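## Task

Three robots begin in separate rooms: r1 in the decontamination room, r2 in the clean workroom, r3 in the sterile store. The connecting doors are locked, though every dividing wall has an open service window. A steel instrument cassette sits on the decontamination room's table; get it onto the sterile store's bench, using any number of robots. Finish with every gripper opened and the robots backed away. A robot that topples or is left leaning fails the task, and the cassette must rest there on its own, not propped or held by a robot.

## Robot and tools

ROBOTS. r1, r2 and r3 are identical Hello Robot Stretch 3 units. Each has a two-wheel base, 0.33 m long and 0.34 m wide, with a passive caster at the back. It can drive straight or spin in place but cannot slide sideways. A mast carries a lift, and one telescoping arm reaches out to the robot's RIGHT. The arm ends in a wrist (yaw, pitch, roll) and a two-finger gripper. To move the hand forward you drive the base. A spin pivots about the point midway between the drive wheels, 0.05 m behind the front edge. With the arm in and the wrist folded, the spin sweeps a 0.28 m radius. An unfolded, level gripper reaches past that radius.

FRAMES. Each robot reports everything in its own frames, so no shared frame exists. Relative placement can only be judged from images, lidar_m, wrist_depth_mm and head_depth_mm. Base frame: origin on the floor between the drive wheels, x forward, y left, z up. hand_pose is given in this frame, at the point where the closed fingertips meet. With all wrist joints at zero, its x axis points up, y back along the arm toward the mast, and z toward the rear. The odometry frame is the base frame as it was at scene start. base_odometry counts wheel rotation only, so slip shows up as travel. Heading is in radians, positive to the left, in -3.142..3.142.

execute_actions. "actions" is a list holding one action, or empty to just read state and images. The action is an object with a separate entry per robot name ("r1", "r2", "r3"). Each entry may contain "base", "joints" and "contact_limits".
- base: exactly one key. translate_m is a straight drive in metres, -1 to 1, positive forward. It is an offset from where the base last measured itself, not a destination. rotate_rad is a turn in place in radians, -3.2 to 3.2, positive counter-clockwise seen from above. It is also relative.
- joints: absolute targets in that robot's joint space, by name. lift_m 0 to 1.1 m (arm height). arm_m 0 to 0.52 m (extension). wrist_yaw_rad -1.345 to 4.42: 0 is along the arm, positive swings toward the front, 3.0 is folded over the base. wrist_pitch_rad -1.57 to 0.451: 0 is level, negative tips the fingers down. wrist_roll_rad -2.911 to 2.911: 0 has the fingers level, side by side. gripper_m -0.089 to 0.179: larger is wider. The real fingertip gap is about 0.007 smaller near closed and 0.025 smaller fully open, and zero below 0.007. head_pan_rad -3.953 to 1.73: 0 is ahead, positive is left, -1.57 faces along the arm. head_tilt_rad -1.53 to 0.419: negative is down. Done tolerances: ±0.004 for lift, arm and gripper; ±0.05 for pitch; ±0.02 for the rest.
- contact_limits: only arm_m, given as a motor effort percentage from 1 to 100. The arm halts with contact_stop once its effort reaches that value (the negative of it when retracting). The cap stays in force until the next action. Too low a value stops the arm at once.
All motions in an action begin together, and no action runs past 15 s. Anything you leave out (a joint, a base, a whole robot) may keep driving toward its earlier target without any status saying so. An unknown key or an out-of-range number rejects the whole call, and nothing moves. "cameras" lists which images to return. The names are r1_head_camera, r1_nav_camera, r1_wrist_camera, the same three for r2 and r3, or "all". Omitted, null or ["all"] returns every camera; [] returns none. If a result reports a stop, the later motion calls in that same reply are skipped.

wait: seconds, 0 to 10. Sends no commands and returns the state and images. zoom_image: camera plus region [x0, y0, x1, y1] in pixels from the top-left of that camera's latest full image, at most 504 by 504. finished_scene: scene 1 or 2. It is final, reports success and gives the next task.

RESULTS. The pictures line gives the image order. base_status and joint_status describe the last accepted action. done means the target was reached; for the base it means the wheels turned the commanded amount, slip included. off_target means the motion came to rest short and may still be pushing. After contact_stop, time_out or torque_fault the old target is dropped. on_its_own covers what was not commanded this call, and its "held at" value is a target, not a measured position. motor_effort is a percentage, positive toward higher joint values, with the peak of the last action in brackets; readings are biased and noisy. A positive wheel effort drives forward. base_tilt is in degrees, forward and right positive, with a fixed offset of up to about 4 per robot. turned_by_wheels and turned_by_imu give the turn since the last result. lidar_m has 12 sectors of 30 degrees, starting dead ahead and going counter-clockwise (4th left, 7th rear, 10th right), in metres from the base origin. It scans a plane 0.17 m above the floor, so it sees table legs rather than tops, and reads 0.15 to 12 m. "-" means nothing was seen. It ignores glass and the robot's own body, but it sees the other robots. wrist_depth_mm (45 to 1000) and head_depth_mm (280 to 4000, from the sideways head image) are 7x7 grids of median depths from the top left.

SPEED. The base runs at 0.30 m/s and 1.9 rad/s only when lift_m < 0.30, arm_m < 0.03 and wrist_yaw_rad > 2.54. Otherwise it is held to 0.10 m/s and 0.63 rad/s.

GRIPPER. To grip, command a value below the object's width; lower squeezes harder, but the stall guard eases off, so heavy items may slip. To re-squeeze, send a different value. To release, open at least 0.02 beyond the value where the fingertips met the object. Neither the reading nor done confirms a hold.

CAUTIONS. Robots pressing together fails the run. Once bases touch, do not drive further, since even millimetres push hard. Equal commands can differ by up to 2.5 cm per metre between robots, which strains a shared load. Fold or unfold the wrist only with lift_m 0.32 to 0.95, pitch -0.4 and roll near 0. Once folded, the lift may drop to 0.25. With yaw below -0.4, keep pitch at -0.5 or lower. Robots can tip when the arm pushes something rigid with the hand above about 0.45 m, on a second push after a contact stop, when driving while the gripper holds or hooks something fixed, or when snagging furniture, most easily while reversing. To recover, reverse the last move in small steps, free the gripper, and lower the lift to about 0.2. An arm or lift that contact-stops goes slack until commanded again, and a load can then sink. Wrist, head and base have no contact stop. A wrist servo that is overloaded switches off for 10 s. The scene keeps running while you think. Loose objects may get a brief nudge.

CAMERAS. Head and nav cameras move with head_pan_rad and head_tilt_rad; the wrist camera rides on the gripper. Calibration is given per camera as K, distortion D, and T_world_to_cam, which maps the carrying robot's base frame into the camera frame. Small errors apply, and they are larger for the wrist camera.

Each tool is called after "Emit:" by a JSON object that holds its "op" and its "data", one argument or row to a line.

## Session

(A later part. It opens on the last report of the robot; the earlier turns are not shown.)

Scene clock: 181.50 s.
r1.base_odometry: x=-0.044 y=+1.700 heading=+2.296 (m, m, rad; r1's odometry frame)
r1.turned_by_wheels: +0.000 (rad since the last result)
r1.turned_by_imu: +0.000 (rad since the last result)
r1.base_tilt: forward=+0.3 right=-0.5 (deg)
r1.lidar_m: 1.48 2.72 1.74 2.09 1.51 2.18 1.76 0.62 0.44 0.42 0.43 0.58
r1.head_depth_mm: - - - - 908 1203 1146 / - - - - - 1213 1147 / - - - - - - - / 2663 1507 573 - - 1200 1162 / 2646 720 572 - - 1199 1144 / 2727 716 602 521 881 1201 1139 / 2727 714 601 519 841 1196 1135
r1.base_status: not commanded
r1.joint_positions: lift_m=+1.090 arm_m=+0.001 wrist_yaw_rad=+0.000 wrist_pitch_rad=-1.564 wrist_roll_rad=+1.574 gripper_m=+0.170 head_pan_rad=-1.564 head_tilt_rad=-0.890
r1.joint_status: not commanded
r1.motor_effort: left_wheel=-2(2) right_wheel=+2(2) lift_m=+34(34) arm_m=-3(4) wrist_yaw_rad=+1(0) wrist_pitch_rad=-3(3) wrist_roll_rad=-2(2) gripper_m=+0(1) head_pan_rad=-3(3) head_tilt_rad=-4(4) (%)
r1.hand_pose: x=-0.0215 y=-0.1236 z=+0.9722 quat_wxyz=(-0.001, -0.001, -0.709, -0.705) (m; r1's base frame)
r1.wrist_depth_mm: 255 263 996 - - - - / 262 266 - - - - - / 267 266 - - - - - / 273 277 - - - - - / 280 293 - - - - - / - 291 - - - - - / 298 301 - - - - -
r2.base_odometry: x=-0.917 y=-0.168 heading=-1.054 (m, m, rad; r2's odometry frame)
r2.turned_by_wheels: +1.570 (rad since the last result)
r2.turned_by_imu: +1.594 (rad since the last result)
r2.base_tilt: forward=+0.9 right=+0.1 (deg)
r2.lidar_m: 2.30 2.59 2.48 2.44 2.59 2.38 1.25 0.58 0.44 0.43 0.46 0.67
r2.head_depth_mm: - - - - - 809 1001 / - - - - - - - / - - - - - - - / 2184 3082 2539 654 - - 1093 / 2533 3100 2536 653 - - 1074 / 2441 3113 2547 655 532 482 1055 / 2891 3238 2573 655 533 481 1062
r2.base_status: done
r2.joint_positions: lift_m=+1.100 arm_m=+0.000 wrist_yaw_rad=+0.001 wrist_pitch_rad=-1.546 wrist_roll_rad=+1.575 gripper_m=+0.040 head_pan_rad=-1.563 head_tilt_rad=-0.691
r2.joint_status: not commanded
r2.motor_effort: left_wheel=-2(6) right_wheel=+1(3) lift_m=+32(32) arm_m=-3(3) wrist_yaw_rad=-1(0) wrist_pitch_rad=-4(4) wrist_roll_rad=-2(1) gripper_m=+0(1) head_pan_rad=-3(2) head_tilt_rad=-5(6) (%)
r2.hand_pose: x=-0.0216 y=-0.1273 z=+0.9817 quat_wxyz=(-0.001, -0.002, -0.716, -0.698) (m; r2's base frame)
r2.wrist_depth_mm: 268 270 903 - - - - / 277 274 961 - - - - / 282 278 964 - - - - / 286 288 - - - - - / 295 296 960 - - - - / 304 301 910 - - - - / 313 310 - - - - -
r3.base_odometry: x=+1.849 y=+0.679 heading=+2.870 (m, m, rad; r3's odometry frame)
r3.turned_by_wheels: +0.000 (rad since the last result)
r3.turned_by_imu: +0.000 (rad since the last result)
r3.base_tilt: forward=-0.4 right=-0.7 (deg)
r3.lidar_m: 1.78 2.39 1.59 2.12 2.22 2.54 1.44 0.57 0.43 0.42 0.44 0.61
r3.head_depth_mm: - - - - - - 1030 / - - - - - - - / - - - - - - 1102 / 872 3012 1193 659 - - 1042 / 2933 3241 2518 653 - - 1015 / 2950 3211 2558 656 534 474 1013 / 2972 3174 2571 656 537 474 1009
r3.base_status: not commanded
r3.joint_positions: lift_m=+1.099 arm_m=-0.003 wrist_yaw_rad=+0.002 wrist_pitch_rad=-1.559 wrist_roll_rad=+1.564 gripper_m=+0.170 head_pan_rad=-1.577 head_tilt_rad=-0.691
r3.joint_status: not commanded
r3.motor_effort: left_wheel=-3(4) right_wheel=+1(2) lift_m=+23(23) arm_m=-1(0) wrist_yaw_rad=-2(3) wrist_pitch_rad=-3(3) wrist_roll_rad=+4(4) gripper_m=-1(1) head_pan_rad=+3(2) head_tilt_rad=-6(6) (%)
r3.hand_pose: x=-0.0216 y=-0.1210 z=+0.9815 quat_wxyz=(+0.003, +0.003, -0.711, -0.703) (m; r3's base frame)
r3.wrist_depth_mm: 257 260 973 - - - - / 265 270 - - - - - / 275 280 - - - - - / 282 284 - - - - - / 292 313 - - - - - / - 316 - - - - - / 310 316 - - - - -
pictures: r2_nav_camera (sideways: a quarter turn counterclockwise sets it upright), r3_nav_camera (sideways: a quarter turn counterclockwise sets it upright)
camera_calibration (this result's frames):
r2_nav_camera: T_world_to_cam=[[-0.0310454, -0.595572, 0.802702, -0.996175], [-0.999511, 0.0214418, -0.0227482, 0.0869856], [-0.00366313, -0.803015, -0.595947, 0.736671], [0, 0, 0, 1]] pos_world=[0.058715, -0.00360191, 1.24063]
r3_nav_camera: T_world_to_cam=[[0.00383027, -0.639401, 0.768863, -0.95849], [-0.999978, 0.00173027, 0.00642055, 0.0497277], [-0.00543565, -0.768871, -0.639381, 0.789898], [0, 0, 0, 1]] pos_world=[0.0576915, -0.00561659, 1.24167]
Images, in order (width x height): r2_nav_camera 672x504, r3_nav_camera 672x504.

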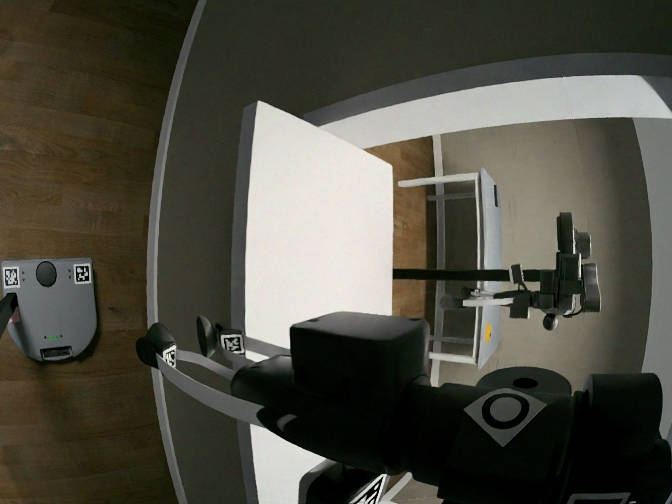

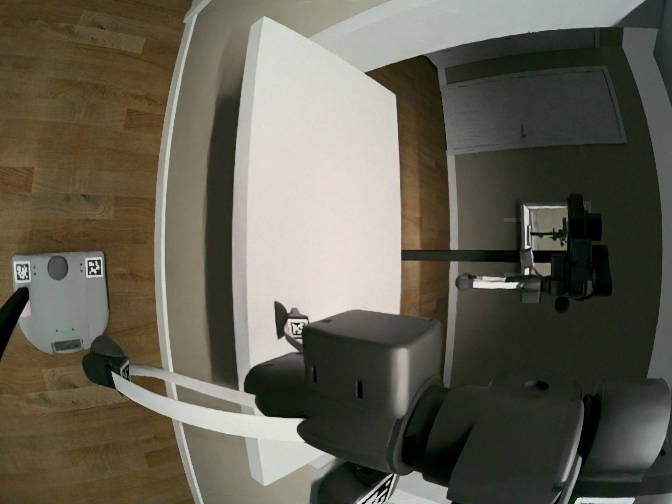

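Grasp failed. Reverse back.

Emit:
{"op": "execute_actions", "data": {
  "actions": [
    {"r2":{"base":{"rotate_rad":-1.57},"joints":{"gripper_m":0.17}}}
  ],
  "cameras": []
}}

Emit:
{"op": "execute_actions", "data": {
  "actions": [
    {"r2":{"base":{"translate_m":-1.0}}}
  ],
  "cameras": []
}}

Emit:
{"op": "execute_actions", "data": {
  "actions": [
    {"r2":{"base":{"translate_m":-1.0}}}
  ],
  "cameras": []
}}

Emit:
{"op": "execute_actions", "data": {
  "actions": [
    {"r2":{"base":{"rotate_rad":-1.57}}}
  ],
  "cameras": []
}}

Emit:
{"op": "execute_actions", "data": {
  "actions": [
    {"r2":{"base":{"translate_m":0.1},"joints":{"arm_m":0.38,"wrist_roll_rad":1.65}}}
  ],
  "cameras": []
}}

Emit:
{"op": "execute_actions", "data": {
  "actions": [
    {"r2":{"joints":{"lift_m":0.995}}}
  ],
  "cameras": ["r2_wrist_camera"]
}}

Scene clock: 190.77 s.
r1.base_odometry: x=-0.044 y=+1.700 heading=+2.296 (m, m, rad; r1's odometry frame)
r1.turned_by_wheels: +0.000 (rad since the last result)
r1.turned_by_imu: +0.000 (rad since the last result)
r1.base_tilt: forward=+0.4 right=-0.5 (deg)
r1.lidar_m: 1.49 2.72 1.74 2.09 1.50 2.19 1.76 0.61 0.44 0.42 0.43 0.58
r1.head_depth_mm: - - - - 910 1201 1146 / - - - - - 1212 1144 / - - - - - - - / 2650 1503 572 - - 1199 1155 / 2590 720 572 - - 1204 1140 / 2729 716 603 520 882 1200 1139 / 2717 713 602 519 842 1198 1135
r1.base_status: not commanded
r1.joint_positions: lift_m=+1.090 arm_m=+0.001 wrist_yaw_rad=+0.000 wrist_pitch_rad=-1.564 wrist_roll_rad=+1.574 gripper_m=+0.170 head_pan_rad=-1.564 head_tilt_rad=-0.890
r1.joint_status: not commanded
r1.motor_effort: left_wheel=-1(2) right_wheel=+2(2) lift_m=+34(34) arm_m=-4(4) wrist_yaw_rad=+0(0) wrist_pitch_rad=-3(2) wrist_roll_rad=-2(2) gripper_m=+0(0) head_pan_rad=-3(3) head_tilt_rad=-4(4) (%)
r1.hand_pose: x=-0.0215 y=-0.1236 z=+0.9722 quat_wxyz=(-0.001, -0.001, -0.709, -0.705) (m; r1's base frame)
r1.wrist_depth_mm: 253 262 994 - - - - / 259 264 - - - - - / 266 268 - - - - - / 276 276 - - - - - / 280 288 - - - - - / - 291 - - - - - / 301 296 - - - - -
r2.base_odometry: x=-0.917 y=-0.168 heading=-2.624 (m, m, rad; r2's odometry frame)
r2.turned_by_wheels: -1.570 (rad since the last result)
r2.turned_by_imu: -1.594 (rad since the last result)
r2.base_tilt: forward=+0.8 right=+0.0 (deg)
r2.lidar_m: 0.43 0.46 0.66 2.20 2.58 2.49 2.44 2.59 2.39 1.32 0.58 0.44
r2.head_depth_mm: - - - - - 1301 1173 / - - - - - - - / - - - - - - - / 1996 2196 2464 1968 - - 1151 / 1991 2260 2443 1972 - - 1153 / 1648 1663 1665 1693 1560 1360 1179 / 1143 1139 1202 1209 1227 1234 1140
r2.base_status: done
r2.joint_positions: lift_m=+1.100 arm_m=+0.000 wrist_yaw_rad=+0.001 wrist_pitch_rad=-1.546 wrist_roll_rad=+1.575 gripper_m=+0.170 head_pan_rad=-1.563 head_tilt_rad=-0.691
r2.joint_status: all done
r2.motor_effort: left_wheel=+2(6) right_wheel=-2(3) lift_m=+31(31) arm_m=-3(3) wrist_yaw_rad=-1(1) wrist_pitch_rad=-4(4) wrist_roll_rad=-1(2) gripper_m=+0(89) head_pan_rad=-3(3) head_tilt_rad=-6(6) (%)
r2.hand_pose: x=-0.0216 y=-0.1273 z=+0.9817 quat_wxyz=(-0.001, -0.002, -0.716, -0.698) (m; r2's base frame)
r2.wrist_depth_mm: - - - - - - - / - - - - - - - / - - - - - - - / - - - - - - - / - - - - - - - / 986 - - - - - - / 719 758 800 837 835 886 872
r3.base_odometry: x=+1.849 y=+0.679 heading=+2.870 (m, m, rad; r3's odometry frame)
r3.turned_by_wheels: +0.000 (rad since the last result)
r3.turned_by_imu: +0.001 (rad since the last result)
r3.base_tilt: forward=-0.5 right=-0.7 (deg)
r3.lidar_m: 1.77 2.40 1.59 2.12 2.22 2.56 1.44 0.57 0.43 0.42 0.44 0.61
r3.head_depth_mm: - - - - - - 1030 / - - - - - - - / - - - - - - 1096 / 3004 3189 2510 658 - - 1051 / 2857 3222 2529 652 - - 1015 / 2903 3225 2558 655 534 472 1016 / 2921 3223 2581 658 538 476 1009
r3.base_status: not commanded
r3.joint_positions: lift_m=+1.099 arm_m=-0.003 wrist_yaw_rad=+0.002 wrist_pitch_rad=-1.559 wrist_roll_rad=+1.564 gripper_m=+0.170 head_pan_rad=-1.577 head_tilt_rad=-0.691
r3.joint_status: not commanded
r3.motor_effort: left_wheel=-3(3) right_wheel=+2(2) lift_m=+23(22) arm_m=-1(1) wrist_yaw_rad=-1(2) wrist_pitch_rad=-2(2) wrist_roll_rad=+4(3) gripper_m=-1(0) head_pan_rad=+2(3) head_tilt_rad=-5(6) (%)
r3.hand_pose: x=-0.0216 y=-0.1210 z=+0.9815 quat_wxyz=(+0.003, +0.003, -0.711, -0.703) (m; r3's base frame)
r3.wrist_depth_mm: 257 261 956 - - - - / 266 268 - - - - - / 274 277 - - - - - / 283 282 - - - - - / 288 314 - - - - - / - 315 - - - - - / 312 316 - - - - -
pictures: none
No camera images: the call's "cameras" was empty. Leave "cameras" out to get every camera's image.

Scene clock: 202.00 s.
r1.base_odometry: x=-0.044 y=+1.700 heading=+2.296 (m, m, rad; r1's odometry frame)
r1.turned_by_wheels: +0.000 (rad since the last result)
r1.turned_by_imu: +0.001 (rad since the last result)
r1.base_tilt: forward=+0.4 right=-0.5 (deg)
r1.lidar_m: 1.49 2.74 1.74 2.09 1.50 2.19 1.76 0.61 0.44 0.42 0.43 0.58
r1.head_depth_mm: - - - - 907 1203 1150 / - - - - - 1213 1148 / - - - - - - - / 2746 1357 572 - - 1203 1160 / 2765 717 571 - - 1196 1137 / 2642 716 602 521 884 1198 1136 / 2729 715 601 519 842 1195 1135
r1.base_status: not commanded
r1.joint_positions: lift_m=+1.090 arm_m=+0.001 wrist_yaw_rad=+0.000 wrist_pitch_rad=-1.564 wrist_roll_rad=+1.574 gripper_m=+0.170 head_pan_rad=-1.564 head_tilt_rad=-0.890
r1.joint_status: not commanded
r1.motor_effort: left_wheel=-1(2) right_wheel=+2(2) lift_m=+34(34) arm_m=-3(4) wrist_yaw_rad=+0(0) wrist_pitch_rad=-3(3) wrist_roll_rad=-2(2) gripper_m=+0(0) head_pan_rad=-3(3) head_tilt_rad=-4(3) (%)
r1.hand_pose: x=-0.0215 y=-0.1236 z=+0.9722 quat_wxyz=(-0.001, -0.001, -0.709, -0.705) (m; r1's base frame)
r1.wrist_depth_mm: 253 260 953 - - - - / 258 263 - - - - - / 267 268 - - - - - / 276 274 - - - - - / 281 289 - - - - - / - 292 - - - - - / 301 299 - - - - -
r2.base_odometry: x=-0.048 y=+0.326 heading=-2.624 (m, m, rad; r2's odometry frame)
r2.turned_by_wheels: +0.000 (rad since the last result)
r2.turned_by_imu: +0.001 (rad since the last result)
r2.base_tilt: forward=+0.8 right=+0.2 (deg)
r2.lidar_m: 1.44 1.52 2.18 2.51 1.93 1.47 1.43 1.52 2.15 2.27 1.91 1.47
r2.head_depth_mm: - - - - - 1298 1172 / - - - - - - - / - - - - - - - / 1946 2156 2396 1958 - - 1152 / 1950 2180 2390 1968 - - 1148 / 1946 2178 2405 1954 1602 1354 1172 / 1957 2217 2399 1971 1606 1359 1175
r2.base_status: done
r2.joint_positions: lift_m=+1.100 arm_m=+0.000 wrist_yaw_rad=+0.001 wrist_pitch_rad=-1.546 wrist_roll_rad=+1.575 gripper_m=+0.170 head_pan_rad=-1.563 head_tilt_rad=-0.691
r2.joint_status: not commanded
r2.motor_effort: left_wheel=+3(2) right_wheel=-1(5) lift_m=+32(32) arm_m=-3(3) wrist_yaw_rad=-1(0) wrist_pitch_rad=-4(4) wrist_roll_rad=-2(1) gripper_m=+0(0) head_pan_rad=-3(3) head_tilt_rad=-6(6) (%)
r2.hand_pose: x=-0.0216 y=-0.1273 z=+0.9817 quat_wxyz=(-0.001, -0.002, -0.716, -0.698) (m; r2's base frame)
r2.wrist_depth_mm: - - - - - - - / - - - - - - - / - - - - - - - / - - - - - - - / - - - - - - - / - - - - - - - / - - - - - - -
r3.base_odometry: x=+1.849 y=+0.679 heading=+2.870 (m, m, rad; r3's odometry frame)
r3.turned_by_wheels: +0.000 (rad since the last result)
r3.turned_by_imu: +0.001 (rad since the last result)
r3.base_tilt: forward=-0.3 right=-0.8 (deg)
r3.lidar_m: 1.76 2.40 1.58 2.12 2.22 2.56 1.44 0.57 0.43 0.42 0.44 0.61
r3.head_depth_mm: - - - - - - 1031 / - - - - - - - / - - - - - - 1097 / 2989 3175 2204 657 - - 1049 / 2978 3213 2525 651 - - 1017 / 2975 3242 2571 654 533 473 1014 / 2919 3321 2582 657 537 475 1011
r3.base_status: not commanded
r3.joint_positions: lift_m=+1.099 arm_m=-0.003 wrist_yaw_rad=+0.002 wrist_pitch_rad=-1.559 wrist_roll_rad=+1.564 gripper_m=+0.170 head_pan_rad=-1.577 head_tilt_rad=-0.691
r3.joint_status: not commanded
r3.motor_effort: left_wheel=-4(4) right_wheel=+1(2) lift_m=+23(23) arm_m=-1(0) wrist_yaw_rad=-2(2) wrist_pitch_rad=-3(3) wrist_roll_rad=+4(3) gripper_m=-1(0) head_pan_rad=+3(3) head_tilt_rad=-5(6) (%)
r3.hand_pose: x=-0.0216 y=-0.1210 z=+0.9815 quat_wxyz=(+0.003, +0.003, -0.711, -0.703) (m; r3's base frame)
r3.wrist_depth_mm: 257 260 999 - - - - / 267 268 - - - - - / 273 275 - - - - - / 282 284 - - - - - / 290 314 - - - - - / - 312 - - - - - / 310 313 - - - - -
pictures: none
No camera images: the call's "cameras" was empty. Leave "cameras" out to get every camera's image.

Scene clock: 213.23 s.
r1.base_odometry: x=-0.044 y=+1.700 heading=+2.296 (m, m, rad; r1's odometry frame)
r1.turned_by_wheels: +0.000 (rad since the last result)
r1.turned_by_imu: +0.001 (rad since the last result)
r1.base_tilt: forward=+0.4 right=-0.5 (deg)
r1.lidar_m: 1.48 2.72 1.74 2.09 1.51 2.19 1.76 0.62 0.44 0.42 0.43 0.58
r1.head_depth_mm: - - - - 910 1204 1146 / - - - - - 1214 1148 / - - - - - - - / 2747 1506 571 - - 1196 1158 / 2759 720 571 - - 1198 1140 / 2743 717 602 520 881 1199 1134 / 2497 714 601 519 841 1193 1134
r1.base_status: not commanded
r1.joint_positions: lift_m=+1.090 arm_m=+0.001 wrist_yaw_rad=+0.000 wrist_pitch_rad=-1.564 wrist_roll_rad=+1.574 gripper_m=+0.170 head_pan_rad=-1.564 head_tilt_rad=-0.890
r1.joint_status: not commanded
r1.motor_effort: left_wheel=-2(2) right_wheel=+2(2) lift_m=+34(34) arm_m=-4(4) wrist_yaw_rad=+0(0) wrist_pitch_rad=-3(3) wrist_roll_rad=-2(2) gripper_m=+0(0) head_pan_rad=-3(4) head_tilt_rad=-4(4) (%)
r1.hand_pose: x=-0.0215 y=-0.1236 z=+0.9722 quat_wxyz=(-0.001, -0.001, -0.709, -0.705) (m; r1's base frame)
r1.wrist_depth_mm: 252 263 974 - - - - / 261 265 - - - - - / 265 270 - - - - - / 274 275 - - - - - / 280 290 - - - - - / - 292 - - - - - / 301 296 - - - - -
r2.base_odometry: x=+0.821 y=+0.821 heading=-2.624 (m, m, rad; r2's odometry frame)
r2.turned_by_wheels: +0.000 (rad since the last result)
r2.turned_by_imu: +0.001 (rad since the last result)
r2.base_tilt: forward=+0.9 right=+0.1 (deg)
r2.lidar_m: 2.45 2.59 2.63 1.38 0.58 0.44 0.43 0.46 0.66 2.18 2.33 2.50
r2.head_depth_mm: - - - - - 1257 1179 / - - - - - - - / - - - - - - - / 1890 2085 2343 1970 - - 1149 / 1912 2135 2350 1976 - - 1152 / 1892 2122 2364 1968 1606 1358 1179 / 1894 2148 2368 1976 1623 1360 1171
r2.base_status: done
r2.joint_positions: lift_m=+1.100 arm_m=+0.000 wrist_yaw_rad=+0.001 wrist_pitch_rad=-1.546 wrist_roll_rad=+1.575 gripper_m=+0.170 head_pan_rad=-1.563 head_tilt_rad=-0.691
r2.joint_status: not commanded
r2.motor_effort: left_wheel=+2(2) right_wheel=-1(4) lift_m=+32(31) arm_m=-3(3) wrist_yaw_rad=-1(1) wrist_pitch_rad=-4(4) wrist_roll_rad=-2(1) gripper_m=+0(2) head_pan_rad=-2(3) head_tilt_rad=-6(5) (%)
r2.hand_pose: x=-0.0216 y=-0.1273 z=+0.9817 quat_wxyz=(-0.001, -0.002, -0.716, -0.698) (m; r2's base frame)
r2.wrist_depth_mm: - - - - - 959 939 / - - - - - - - / - - - - - - - / - - - - - - - / - - - - - - - / - - - - - - - / - - - - - - -
r3.base_odometry: x=+1.849 y=+0.679 heading=+2.870 (m, m, rad; r3's odometry frame)
r3.turned_by_wheels: +0.000 (rad since the last result)
r3.turned_by_imu: +0.001 (rad since the last result)
r3.base_tilt: forward=-0.5 right=-0.7 (deg)
r3.lidar_m: 1.77 2.40 1.58 2.12 2.21 2.55 1.44 0.57 0.43 0.42 0.43 0.61
r3.head_depth_mm: - - - - - - 1030 / - - - - - - - / - - - - - - 1091 / 3026 3076 2522 658 - - 1044 / 2964 3193 2515 651 - - 1013 / 2952 3243 2561 653 534 473 1012 / 2935 3265 2576 660 538 475 1011
r3.base_status: not commanded
r3.joint_positions: lift_m=+1.099 arm_m=-0.003 wrist_yaw_rad=+0.002 wrist_pitch_rad=-1.559 wrist_roll_rad=+1.564 gripper_m=+0.170 head_pan_rad=-1.577 head_tilt_rad=-0.691
r3.joint_status: not commanded
r3.motor_effort: left_wheel=-3(3) right_wheel=+2(2) lift_m=+23(23) arm_m=-1(1) wrist_yaw_rad=-2(1) wrist_pitch_rad=-3(3) wrist_roll_rad=+4(4) gripper_m=+0(0) head_pan_rad=+3(2) head_tilt_rad=-5(5) (%)
r3.hand_pose: x=-0.0216 y=-0.1210 z=+0.9815 quat_wxyz=(+0.003, +0.003, -0.711, -0.703) (m; r3's base frame)
r3.wrist_depth_mm: 258 264 - - - - - / 265 268 - - - - - / 271 274 - - - - - / 282 285 - - - - - / 286 313 - - - - - / - 312 - - - - - / 314 316 - - - - -
pictures: none
No camera images: the call's "cameras" was empty. Leave "cameras" out to get every camera's image.

Scene clock: 216.67 s.
r1.base_odometry: x=-0.044 y=+1.700 heading=+2.296 (m, m, rad; r1's odometry frame)
r1.turned_by_wheels: +0.000 (rad since the last result)
r1.turned_by_imu: +0.000 (rad since the last result)
r1.base_tilt: forward=+0.4 right=-0.5 (deg)
r1.lidar_m: 1.49 2.72 1.74 2.09 1.50 2.18 1.76 0.62 0.44 0.42 0.43 0.58
r1.head_depth_mm: - - - - 909 1200 1149 / - - - - - 1213 1147 / - - - - - - - / 2719 1510 572 - - 1204 1156 / 2747 719 571 - - 1198 1138 / 2481 715 602 521 884 1199 1136 / 2740 714 601 519 841 1198 1137
r1.base_status: not commanded
r1.joint_positions: lift_m=+1.090 arm_m=+0.001 wrist_yaw_rad=+0.000 wrist_pitch_rad=-1.564 wrist_roll_rad=+1.574 gripper_m=+0.170 head_pan_rad=-1.564 head_tilt_rad=-0.890
r1.joint_status: not commanded
r1.motor_effort: left_wheel=-2(2) right_wheel=+2(3) lift_m=+34(34) arm_m=-4(3) wrist_yaw_rad=+0(0) wrist_pitch_rad=-3(2) wrist_roll_rad=-2(2) gripper_m=+0(1) head_pan_rad=-3(3) head_tilt_rad=-4(4) (%)
r1.hand_pose: x=-0.0215 y=-0.1236 z=+0.9722 quat_wxyz=(-0.001, -0.001, -0.709, -0.705) (m; r1's base frame)
r1.wrist_depth_mm: 254 260 - - - - - / 261 265 - - - - - / 267 269 - - - - - / 273 275 - - - - - / 280 290 - - - - - / - 291 - - - - - / 300 301 - - - - -
r2.base_odometry: x=+0.821 y=+0.821 heading=+2.089 (m, m, rad; r2's odometry frame)
r2.turned_by_wheels: -1.570 (rad since the last result)
r2.turned_by_imu: -1.594 (rad since the last result)
r2.base_tilt: forward=+0.8 right=+0.1 (deg)
r2.lidar_m: 1.93 2.33 2.51 2.44 2.57 2.62 1.43 0.59 0.44 0.43 0.46 0.65
r2.head_depth_mm: - - - - - 823 1016 / - - - - - - - / - - - - - - - / 2533 3186 2541 605 - - 1073 / 707 1100 1191 605 - - 1076 / 2201 3167 2541 605 533 481 1039 / 2905 3198 2531 626 534 483 1043
r2.base_status: done
r2.joint_positions: lift_m=+1.100 arm_m=+0.000 wrist_yaw_rad=+0.001 wrist_pitch_rad=-1.546 wrist_roll_rad=+1.575 gripper_m=+0.170 head_pan_rad=-1.563 head_tilt_rad=-0.691
r2.joint_status: not commanded
r2.motor_effort: left_wheel=+3(6) right_wheel=-2(5) lift_m=+31(32) arm_m=-3(3) wrist_yaw_rad=+0(1) wrist_pitch_rad=-4(4) wrist_roll_rad=-2(1) gripper_m=+0(1) head_pan_rad=-3(3) head_tilt_rad=-6(5) (%)
r2.hand_pose: x=-0.0216 y=-0.1273 z=+0.9817 quat_wxyz=(-0.001, -0.002, -0.716, -0.698) (m; r2's base frame)
r2.wrist_depth_mm: 267 268 937 - - - - / 275 276 944 - - - - / 280 281 - - - - - / 290 287 - - - - - / 297 295 - - - - - / 306 326 - - - - - / 316 313 - - - - -
r3.base_odometry: x=+1.849 y=+0.679 heading=+2.870 (m, m, rad; r3's odometry frame)
r3.turned_by_wheels: +0.000 (rad since the last result)
r3.turned_by_imu: +0.000 (rad since the last result)
r3.base_tilt: forward=-0.6 right=-0.8 (deg)
r3.lidar_m: 1.77 2.40 1.59 2.11 2.22 2.56 1.44 0.57 0.43 0.42 0.44 0.61
r3.head_depth_mm: - - - - - - 1030 / - - - - - - - / - - - - - - 1095 / 3046 3197 2504 657 - - 1044 / 2947 3256 2499 653 - - 1011 / 2946 3198 2535 654 536 472 1008 / 2925 3232 2571 659 538 474 1011
r3.base_status: not commanded
r3.joint_positions: lift_m=+1.099 arm_m=-0.003 wrist_yaw_rad=+0.002 wrist_pitch_rad=-1.559 wrist_roll_rad=+1.564 gripper_m=+0.170 head_pan_rad=-1.577 head_tilt_rad=-0.691
r3.joint_status: not commanded
r3.motor_effort: left_wheel=-4(4) right_wheel=+2(2) lift_m=+23(23) arm_m=-1(1) wrist_yaw_rad=-1(1) wrist_pitch_rad=-3(3) wrist_roll_rad=+4(3) gripper_m=-1(0) head_pan_rad=+2(2) head_tilt_rad=-5(6) (%)
r3.hand_pose: x=-0.0216 y=-0.1210 z=+0.9815 quat_wxyz=(+0.003, +0.003, -0.711, -0.703) (m; r3's base frame)
r3.wrist_depth_mm: 257 260 960 - - - - / 263 270 - - - - - / 276 276 - - - - - / 283 285 - - - - - / 286 314 - - - - - / - 315 - - - - - / 308 314 - - - - -
pictures: none
No camera images: the call's "cameras" was empty. Leave "cameras" out to get every camera's image.

Scene clock: 220.67 s.
r1.base_odometry: x=-0.044 y=+1.700 heading=+2.296 (m, m, rad; r1's odometry frame)
r1.turned_by_wheels: +0.000 (rad since the last result)
r1.turned_by_imu: +0.000 (rad since the last result)
r1.base_tilt: forward=+0.4 right=-0.5 (deg)
r1.lidar_m: 1.48 2.73 1.74 2.09 1.51 2.19 1.76 0.62 0.44 0.42 0.43 0.58
r1.head_depth_mm: - - - - 908 1202 1151 / - - - - - 1213 1144 / - - - - - - - / 378 419 504 - - 1199 1158 / 2563 718 571 - - 1198 1140 / 2742 715 603 521 883 1198 1137 / 2717 714 602 518 841 1194 1137
r1.base_status: not commanded
r1.joint_positions: lift_m=+1.090 arm_m=+0.001 wrist_yaw_rad=+0.000 wrist_pitch_rad=-1.564 wrist_roll_rad=+1.574 gripper_m=+0.170 head_pan_rad=-1.564 head_tilt_rad=-0.890
r1.joint_status: not commanded
r1.motor_effort: left_wheel=-1(2) right_wheel=+2(2) lift_m=+34(34) arm_m=-4(4) wrist_yaw_rad=+0(1) wrist_pitch_rad=-3(3) wrist_roll_rad=-2(2) gripper_m=+0(0) head_pan_rad=-3(4) head_tilt_rad=-3(4) (%)
r1.hand_pose: x=-0.0215 y=-0.1236 z=+0.9722 quat_wxyz=(-0.001, -0.001, -0.709, -0.705) (m; r1's base frame)
r1.wrist_depth_mm: 254 261 957 - - - - / 259 265 - - - - - / 268 269 - - - - - / 274 275 - - - - - / 280 288 - - - - - / - 293 - - - - - / 301 299 - - - - -
r2.base_odometry: x=+0.771 y=+0.908 heading=+2.090 (m, m, rad; r2's odometry frame)
r2.turned_by_wheels: +0.000 (rad since the last result)
r2.turned_by_imu: +0.000 (rad since the last result)
r2.base_tilt: forward=+0.7 right=+0.1 (deg)
r2.lidar_m: 2.08 2.22 2.50 2.44 2.57 2.73 1.44 0.59 0.45 0.44 0.46 0.66
r2.head_depth_mm: 2516 3132 2526 654 532 482 1032 / 2290 3114 2513 653 531 481 1036 / 2288 3121 2529 605 531 481 1041 / - - 1165 595 532 480 1042 / 2205 3073 2563 605 532 481 1049 / 2891 3209 2538 654 532 481 1049 / 2925 3250 2536 653 533 481 1055
r2.base_status: done
r2.joint_positions: lift_m=+1.100 arm_m=+0.380 wrist_yaw_rad=+0.001 wrist_pitch_rad=-1.546 wrist_roll_rad=+1.644 gripper_m=+0.170 head_pan_rad=-1.563 head_tilt_rad=-0.691
r2.joint_status: all done
r2.motor_effort: left_wheel=+1(6) right_wheel=-2(3) lift_m=+32(32) arm_m=+3(1) wrist_yaw_rad=-1(1) wrist_pitch_rad=-4(4) wrist_roll_rad=+2(2) gripper_m=+0(1) head_pan_rad=-3(3) head_tilt_rad=-6(5) (%)
r2.hand_pose: x=-0.0215 y=-0.5068 z=+0.9817 quat_wxyz=(-0.026, -0.026, -0.715, -0.698) (m; r2's base frame)
r2.wrist_depth_mm: - 268 262 260 257 258 254 / - 272 269 266 262 260 261 / - 274 274 240 270 268 266 / - 285 283 246 278 276 - / - 291 290 252 283 280 - / - 297 294 262 293 290 - / - 309 304 266 300 295 -
r3.base_odometry: x=+1.849 y=+0.679 heading=+2.870 (m, m, rad; r3's odometry frame)
r3.turned_by_wheels: +0.000 (rad since the last result)
r3.turned_by_imu: +0.001 (rad since the last result)
r3.base_tilt: forward=-0.3 right=-0.9 (deg)
r3.lidar_m: 1.77 2.40 1.59 2.11 2.22 2.55 1.44 0.57 0.43 0.41 0.43 0.61
r3.head_depth_mm: - - - - - - 1033 / - - - - - - - / - - - - - - 1090 / 3039 3136 2514 657 - - 1045 / 2976 3255 2531 649 - - 1020 / 3005 3219 2553 656 534 471 1011 / 2960 3238 2571 659 537 475 1009
r3.base_status: not commanded
r3.joint_positions: lift_m=+1.099 arm_m=-0.003 wrist_yaw_rad=+0.002 wrist_pitch_rad=-1.559 wrist_roll_rad=+1.564 gripper_m=+0.170 head_pan_rad=-1.577 head_tilt_rad=-0.691
r3.joint_status: not commanded
r3.motor_effort: left_wheel=-3(3) right_wheel=+2(2) lift_m=+23(22) arm_m=-1(1) wrist_yaw_rad=-2(2) wrist_pitch_rad=-2(2) wrist_roll_rad=+3(4) gripper_m=-1(0) head_pan_rad=+3(3) head_tilt_rad=-5(5) (%)
r3.hand_pose: x=-0.0216 y=-0.1210 z=+0.9815 quat_wxyz=(+0.003, +0.003, -0.711, -0.703) (m; r3's base frame)
r3.wrist_depth_mm: 255 260 985 - - - - / 265 269 - - - - - / 273 276 - - - - - / 278 286 - - - - - / 291 315 - - - - - / - 314 - - - - - / 309 315 - - - - -
pictures: none
No camera images: the call's "cameras" was empty. Leave "cameras" out to get every camera's image.

Scene clock: 222.47 s.
r1.base_odometry: x=-0.044 y=+1.700 heading=+2.296 (m, m, rad; r1's odometry frame)
r1.turned_by_wheels: +0.000 (rad since the last result)
r1.turned_by_imu: +0.000 (rad since the last result)
r1.base_tilt: forward=+0.4 right=-0.5 (deg)
r1.lidar_m: 1.49 2.73 1.74 2.09 1.51 2.19 1.76 0.62 0.44 0.42 0.43 0.58
r1.head_depth_mm: - - - - 910 1206 1148 / - - - - - 1213 1149 / - - - - - - - / 412 451 525 - - 1197 1155 / 433 700 571 - - 1198 1139 / 2650 698 603 521 884 1193 1138 / 2728 714 601 519 842 1198 1134
r1.base_status: not commanded
r1.joint_positions: lift_m=+1.090 arm_m=+0.001 wrist_yaw_rad=+0.000 wrist_pitch_rad=-1.564 wrist_roll_rad=+1.574 gripper_m=+0.170 head_pan_rad=-1.564 head_tilt_rad=-0.890
r1.joint_status: not commanded
r1.motor_effort: left_wheel=-1(1) right_wheel=+3(2) lift_m=+34(35) arm_m=-4(4) wrist_yaw_rad=+0(0) wrist_pitch_rad=-3(3) wrist_roll_rad=-2(2) gripper_m=+0(1) head_pan_rad=-3(3) head_tilt_rad=-4(4) (%)
r1.hand_pose: x=-0.0215 y=-0.1236 z=+0.9722 quat_wxyz=(-0.001, -0.001, -0.709, -0.705) (m; r1's base frame)
r1.wrist_depth_mm: 254 263 998 - - - - / 259 264 - - - - - / 267 269 - - - - - / 276 276 - - - - - / 280 290 - - - - - / - 293 - - - - - / 301 300 - - - - -
r2.base_odometry: x=+0.771 y=+0.908 heading=+2.090 (m, m, rad; r2's odometry frame)
r2.turned_by_wheels: +0.000 (rad since the last result)
r2.turned_by_imu: +0.000 (rad since the last result)
r2.base_tilt: forward=+0.7 right=+0.0 (deg)
r2.lidar_m: 2.07 2.22 2.50 2.44 2.57 2.72 1.44 0.59 0.45 0.44 0.46 0.66
r2.head_depth_mm: 2730 - 2460 653 531 481 1031 / 2844 3159 2529 655 531 482 1033 / - - 2440 606 532 481 1036 / 695 - - 606 518 481 1041 / 2201 3101 2565 605 533 482 1044 / 2874 3179 2584 656 533 481 1050 / 2922 3219 2555 656 534 483 1056
r2.base_status: not commanded
r2.joint_positions: lift_m=+0.995 arm_m=+0.380 wrist_yaw_rad=+0.001 wrist_pitch_rad=-1.546 wrist_roll_rad=+1.644 gripper_m=+0.170 head_pan_rad=-1.563 head_tilt_rad=-0.691
r2.joint_status: all done
r2.motor_effort: left_wheel=+2(1) right_wheel=-2(2) lift_m=+21(29) arm_m=+3(3) wrist_yaw_rad=-1(1) wrist_pitch_rad=-4(4) wrist_roll_rad=+2(2) gripper_m=+1(0) head_pan_rad=-2(3) head_tilt_rad=-5(6) (%)
r2.hand_pose: x=-0.0215 y=-0.5068 z=+0.8772 quat_wxyz=(-0.026, -0.026, -0.715, -0.698) (m; r2's base frame)
r2.wrist_depth_mm: 164 163 162 160 158 158 156 / 168 167 164 134 160 162 159 / 173 172 169 136 136 165 163 / 176 176 173 139 141 170 168 / 181 180 177 143 172 173 171 / 187 183 182 147 177 178 176 / 192 190 188 151 182 183 181
r3.base_odometry: x=+1.849 y=+0.679 heading=+2.870 (m, m, rad; r3's odometry frame)
r3.turned_by_wheels: +0.000 (rad since the last result)
r3.turned_by_imu: +0.000 (rad since the last result)
r3.base_tilt: forward=-0.4 right=-0.7 (deg)
r3.lidar_m: 1.77 2.40 1.58 2.11 2.22 2.55 1.44 0.57 0.43 0.41 0.43 0.61
r3.head_depth_mm: - - - - - - 1033 / - - - - - - - / - - - - - - 1092 / 3037 3213 2525 658 - - 1041 / 2998 3208 2521 653 - - 1013 / 2932 3215 2551 655 534 473 1008 / 2963 3328 2572 659 537 475 1012
r3.base_status: not commanded
r3.joint_positions: lift_m=+1.099 arm_m=-0.003 wrist_yaw_rad=+0.002 wrist_pitch_rad=-1.559 wrist_roll_rad=+1.564 gripper_m=+0.170 head_pan_rad=-1.577 head_tilt_rad=-0.691
r3.joint_status: not commanded
r3.motor_effort: left_wheel=-3(2) right_wheel=+2(2) lift_m=+23(23) arm_m=-1(1) wrist_yaw_rad=-1(1) wrist_pitch_rad=-3(2) wrist_roll_rad=+4(4) gripper_m=-1(0) head_pan_rad=+2(3) head_tilt_rad=-6(5) (%)
r3.hand_pose: x=-0.0216 y=-0.1210 z=+0.9815 quat_wxyz=(+0.003, +0.003, -0.711, -0.703) (m; r3's base frame)
r3.wrist_depth_mm: 259 260 935 - - - - / 268 268 - - - - - / 272 275 - - - - - / 283 285 - - - - - / 289 313 - - - - - / - 310 - - - - - / 311 315 - - - - -
pictures: r2_wrist_camera
camera_calibration (this result's frames):
r2_wrist_camera: T_world_to_cam=[[0.0846526, 0.994821, -0.0562645, 0.560704], [0.986876, -0.0759158, 0.142524, -0.102025], [0.137514, -0.0675911, -0.988191, 1.00425], [0, 0, 0, 1]] pos_world=[-0.0848773, -0.497667, 1.03848]
Images, in order (width x height): r2_wrist_camera 644x364.

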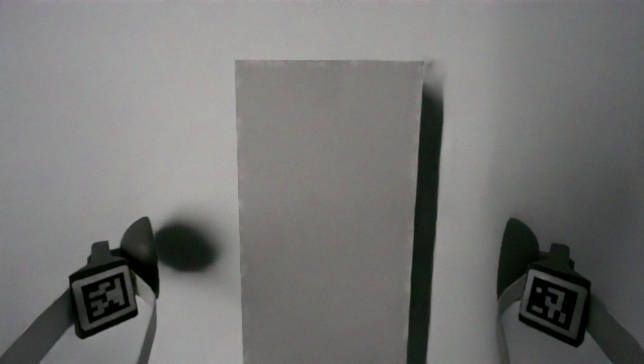

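Emit:
{"op": "execute_actions", "data": {
  "actions": [
    {"r2":{"joints":{"gripper_m":0.02}}}
  ],
  "cameras": []
}}

Emit:
{"op": "execute_actions", "data": {
  "actions": [
    {"r2":{"joints":{"lift_m":1.1}}}
  ],
  "cameras": ["r2_wrist_camera"]
}}

Scene clock: 227.70 s.
r1.base_odometry: x=-0.044 y=+1.700 heading=+2.296 (m, m, rad; r1's odometry frame)
r1.turned_by_wheels: +0.000 (rad since the last result)
r1.turned_by_imu: +0.000 (rad since the last result)
r1.base_tilt: forward=+0.3 right=-0.6 (deg)
r1.lidar_m: 1.48 2.72 1.74 2.09 1.51 2.19 1.75 0.62 0.44 0.42 0.43 0.58
r1.head_depth_mm: - - - - 908 1206 1149 / - - - - - 1215 1146 / - - - - - - - / 413 464 546 - - 1200 1156 / 437 717 572 - - 1197 1139 / 2638 715 603 520 885 1200 1139 / 2725 715 601 519 843 1197 1138
r1.base_status: not commanded
r1.joint_positions: lift_m=+1.090 arm_m=+0.001 wrist_yaw_rad=+0.000 wrist_pitch_rad=-1.564 wrist_roll_rad=+1.574 gripper_m=+0.170 head_pan_rad=-1.564 head_tilt_rad=-0.890
r1.joint_status: not commanded
r1.motor_effort: left_wheel=-1(2) right_wheel=+2(3) lift_m=+34(34) arm_m=-4(4) wrist_yaw_rad=+0(0) wrist_pitch_rad=-3(3) wrist_roll_rad=-2(2) gripper_m=+0(1) head_pan_rad=-3(3) head_tilt_rad=-3(4) (%)
r1.hand_pose: x=-0.0215 y=-0.1236 z=+0.9722 quat_wxyz=(-0.001, -0.001, -0.709, -0.705) (m; r1's base frame)
r1.wrist_depth_mm: 252 261 997 - - - - / 260 261 - - - - - / 268 267 - - - - - / 271 275 - - - - - / 280 288 - - - - - / - 292 - - - - - / 299 299 - - - - -
r2.base_odometry: x=+0.771 y=+0.908 heading=+2.089 (m, m, rad; r2's odometry frame)
r2.turned_by_wheels: +0.000 (rad since the last result)
r2.turned_by_imu: +0.005 (rad since the last result)
r2.base_tilt: forward=+0.6 right=-0.4 (deg)
r2.lidar_m: 2.08 2.23 2.50 2.44 2.58 2.73 1.43 0.59 0.45 0.44 0.46 0.66
r2.head_depth_mm: 2761 - 2464 657 535 484 1026 / 2788 3188 2607 657 535 484 1034 / - 3088 2468 607 536 486 1043 / 695 - - 609 536 488 1049 / 2225 3107 2501 610 537 490 1055 / 2890 3247 2582 661 536 493 1053 / 2957 3243 2592 662 537 798 1062
r2.base_status: not commanded
r2.joint_positions: lift_m=+0.996 arm_m=+0.380 wrist_yaw_rad=+0.001 wrist_pitch_rad=-1.553 wrist_roll_rad=+1.645 gripper_m=+0.025 head_pan_rad=-1.563 head_tilt_rad=-0.691
r2.joint_status: gripper_m off_target (ended at +0.025, target +0.020)
r2.motor_effort: left_wheel=+0(2) right_wheel=-1(2) lift_m=+2(21) arm_m=+3(3) wrist_yaw_rad=-1(0) wrist_pitch_rad=+0(4) wrist_roll_rad=+2(2) gripper_m=-26(100) head_pan_rad=-3(3) head_tilt_rad=-5(6) (%)
r2.hand_pose: x=-0.0215 y=-0.5048 z=+0.8782 quat_wxyz=(-0.026, -0.026, -0.713, -0.701) (m; r2's base frame)
r2.wrist_depth_mm: 171 169 167 166 164 163 162 / 175 173 171 138 139 168 165 / 180 178 175 141 143 173 169 / 183 181 180 145 147 176 173 / 190 188 150 150 149 180 179 / 194 192 155 153 154 185 184 / 200 198 196 158 190 193 189
r3.base_odometry: x=+1.849 y=+0.679 heading=+2.870 (m, m, rad; r3's odometry frame)
r3.turned_by_wheels: +0.000 (rad since the last result)
r3.turned_by_imu: +0.001 (rad since the last result)
r3.base_tilt: forward=-0.4 right=-0.7 (deg)
r3.lidar_m: 1.77 2.40 1.59 2.12 2.22 2.56 1.44 0.57 0.43 0.42 0.43 0.61
r3.head_depth_mm: - - - - - - 1024 / - - - - - - - / - - - - - - 1090 / 3001 3152 2542 657 - - 1046 / 2953 3250 2526 651 - - 1014 / 3010 3205 2564 654 534 472 1011 / 2976 3229 2594 658 537 475 1014
r3.base_status: not commanded
r3.joint_positions: lift_m=+1.099 arm_m=-0.003 wrist_yaw_rad=+0.002 wrist_pitch_rad=-1.559 wrist_roll_rad=+1.564 gripper_m=+0.170 head_pan_rad=-1.577 head_tilt_rad=-0.691
r3.joint_status: not commanded
r3.motor_effort: left_wheel=-2(4) right_wheel=+2(2) lift_m=+23(23) arm_m=-1(1) wrist_yaw_rad=-1(2) wrist_pitch_rad=-3(3) wrist_roll_rad=+3(4) gripper_m=+0(0) head_pan_rad=+2(3) head_tilt_rad=-5(5) (%)
r3.hand_pose: x=-0.0216 y=-0.1210 z=+0.9815 quat_wxyz=(+0.003, +0.003, -0.711, -0.703) (m; r3's base frame)
r3.wrist_depth_mm: 258 260 934 - - - - / 268 268 - - - - - / 274 276 - - - - - / 285 286 - - - - - / 287 314 - - - - - / - 315 - - - - - / 310 316 - - - - -
pictures: none
No camera images: the call's "cameras" was empty. Leave "cameras" out to get every camera's image.

Scene clock: 230.20 s.
r1.base_odometry: x=-0.044 y=+1.700 heading=+2.296 (m, m, rad; r1's odometry frame)
r1.turned_by_wheels: +0.000 (rad since the last result)
r1.turned_by_imu: +0.000 (rad since the last result)
r1.base_tilt: forward=+0.3 right=-0.5 (deg)
r1.lidar_m: 1.48 2.73 1.75 2.10 1.50 2.18 1.76 0.62 0.44 0.42 0.43 0.58
r1.head_depth_mm: - - - - 908 1202 1149 / - - - - - 1214 1146 / - - - - - - - / 392 477 612 - - 1200 1156 / 2573 488 618 - - 1197 1141 / 2743 696 604 521 882 1198 1139 / 2744 713 601 519 840 1195 1134
r1.base_status: not commanded
r1.joint_positions: lift_m=+1.090 arm_m=+0.001 wrist_yaw_rad=+0.000 wrist_pitch_rad=-1.564 wrist_roll_rad=+1.574 gripper_m=+0.170 head_pan_rad=-1.564 head_tilt_rad=-0.890
r1.joint_status: not commanded
r1.motor_effort: left_wheel=-2(1) right_wheel=+3(2) lift_m=+34(34) arm_m=-4(4) wrist_yaw_rad=+0(0) wrist_pitch_rad=-3(3) wrist_roll_rad=-2(2) gripper_m=+0(0) head_pan_rad=-3(4) head_tilt_rad=-4(4) (%)
r1.hand_pose: x=-0.0215 y=-0.1236 z=+0.9722 quat_wxyz=(-0.001, -0.001, -0.709, -0.705) (m; r1's base frame)
r1.wrist_depth_mm: 253 262 963 - - - - / 261 264 - - - - - / 267 270 - - - - - / 274 275 - - - - - / 281 289 - - - - - / - 294 - - - - - / 298 298 - - - - -
r2.base_odometry: x=+0.771 y=+0.908 heading=+2.089 (m, m, rad; r2's odometry frame)
r2.turned_by_wheels: +0.000 (rad since the last result)
r2.turned_by_imu: -0.003 (rad since the last result)
r2.base_tilt: forward=+0.8 right=+0.1 (deg)
r2.lidar_m: 2.08 2.22 2.50 2.44 2.58 2.73 1.44 0.59 0.45 0.44 0.46 0.66
r2.head_depth_mm: 2500 3157 2559 652 531 480 1037 / 2276 3097 2529 653 531 481 1040 / 2277 3089 2528 631 532 481 1043 / - - 1122 631 531 480 1045 / 2205 3096 2538 631 531 481 1054 / 2861 3242 2541 652 532 481 1051 / 2923 3263 2552 653 531 483 1059
r2.base_status: not commanded
r2.joint_positions: lift_m=+1.100 arm_m=+0.380 wrist_yaw_rad=+0.001 wrist_pitch_rad=-1.545 wrist_roll_rad=+1.645 gripper_m=+0.024 head_pan_rad=-1.564 head_tilt_rad=-0.692
r2.joint_status: all done
r2.motor_effort: left_wheel=+1(6) right_wheel=-1(7) lift_m=+35(36) arm_m=+2(3) wrist_yaw_rad=-1(0) wrist_pitch_rad=-4(5) wrist_roll_rad=+2(2) gripper_m=-20(26) head_pan_rad=-3(3) head_tilt_rad=-5(6) (%)
r2.hand_pose: x=-0.0215 y=-0.5070 z=+0.9816 quat_wxyz=(-0.026, -0.026, -0.715, -0.698) (m; r2's base frame)
r2.wrist_depth_mm: - 266 262 260 257 255 256 / - 268 265 127 127 261 264 / - 277 272 131 131 267 267 / - 284 278 135 135 274 - / - 291 142 139 139 283 - / - 302 146 144 143 289 - / - 307 303 150 298 295 -
r3.base_odometry: x=+1.849 y=+0.679 heading=+2.870 (m, m, rad; r3's odometry frame)
r3.turned_by_wheels: +0.000 (rad since the last result)
r3.turned_by_imu: +0.000 (rad since the last result)
r3.base_tilt: forward=-0.6 right=-0.8 (deg)
r3.lidar_m: 1.77 2.41 1.59 2.12 2.22 2.55 1.44 0.57 0.43 0.42 0.44 0.61
r3.head_depth_mm: - - - - - - 1025 / - - - - - - - / - - - - - - 1089 / 3007 3182 2524 658 - - 1041 / 2933 3255 2529 651 - - 1016 / 2998 3230 2559 654 534 473 1011 / 2929 3280 2599 660 537 475 1008
r3.base_status: not commanded
r3.joint_positions: lift_m=+1.099 arm_m=-0.003 wrist_yaw_rad=+0.002 wrist_pitch_rad=-1.559 wrist_roll_rad=+1.564 gripper_m=+0.170 head_pan_rad=-1.577 head_tilt_rad=-0.691
r3.joint_status: not commanded
r3.motor_effort: left_wheel=-4(3) right_wheel=+2(2) lift_m=+23(23) arm_m=-1(0) wrist_yaw_rad=-2(2) wrist_pitch_rad=-3(3) wrist_roll_rad=+4(3) gripper_m=-1(0) head_pan_rad=+3(3) head_tilt_rad=-5(5) (%)
r3.hand_pose: x=-0.0216 y=-0.1210 z=+0.9815 quat_wxyz=(+0.003, +0.003, -0.711, -0.703) (m; r3's base frame)
r3.wrist_depth_mm: 258 259 974 - - - - / 267 269 - - - - - / 272 275 - - - - - / 283 283 - - - - - / 287 313 - - - - - / - 313 - - - - - / 311 312 - - - - -
pictures: r2_wrist_camera
camera_calibration (this result's frames):
r2_wrist_camera: T_world_to_cam=[[0.0852153, 0.994757, -0.056534, 0.567025], [0.986831, -0.0764344, 0.142559, -0.117225], [0.13749, -0.0679377, -0.988171, 1.10725], [0, 0, 0, 1]] pos_world=[-0.0848742, -0.497788, 1.14292]
Images, in order (width x height): r2_wrist_camera 644x364.

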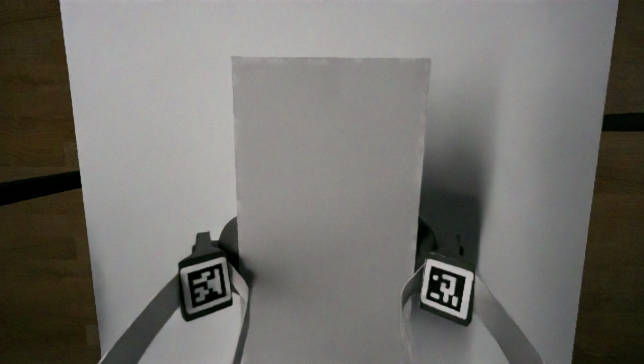

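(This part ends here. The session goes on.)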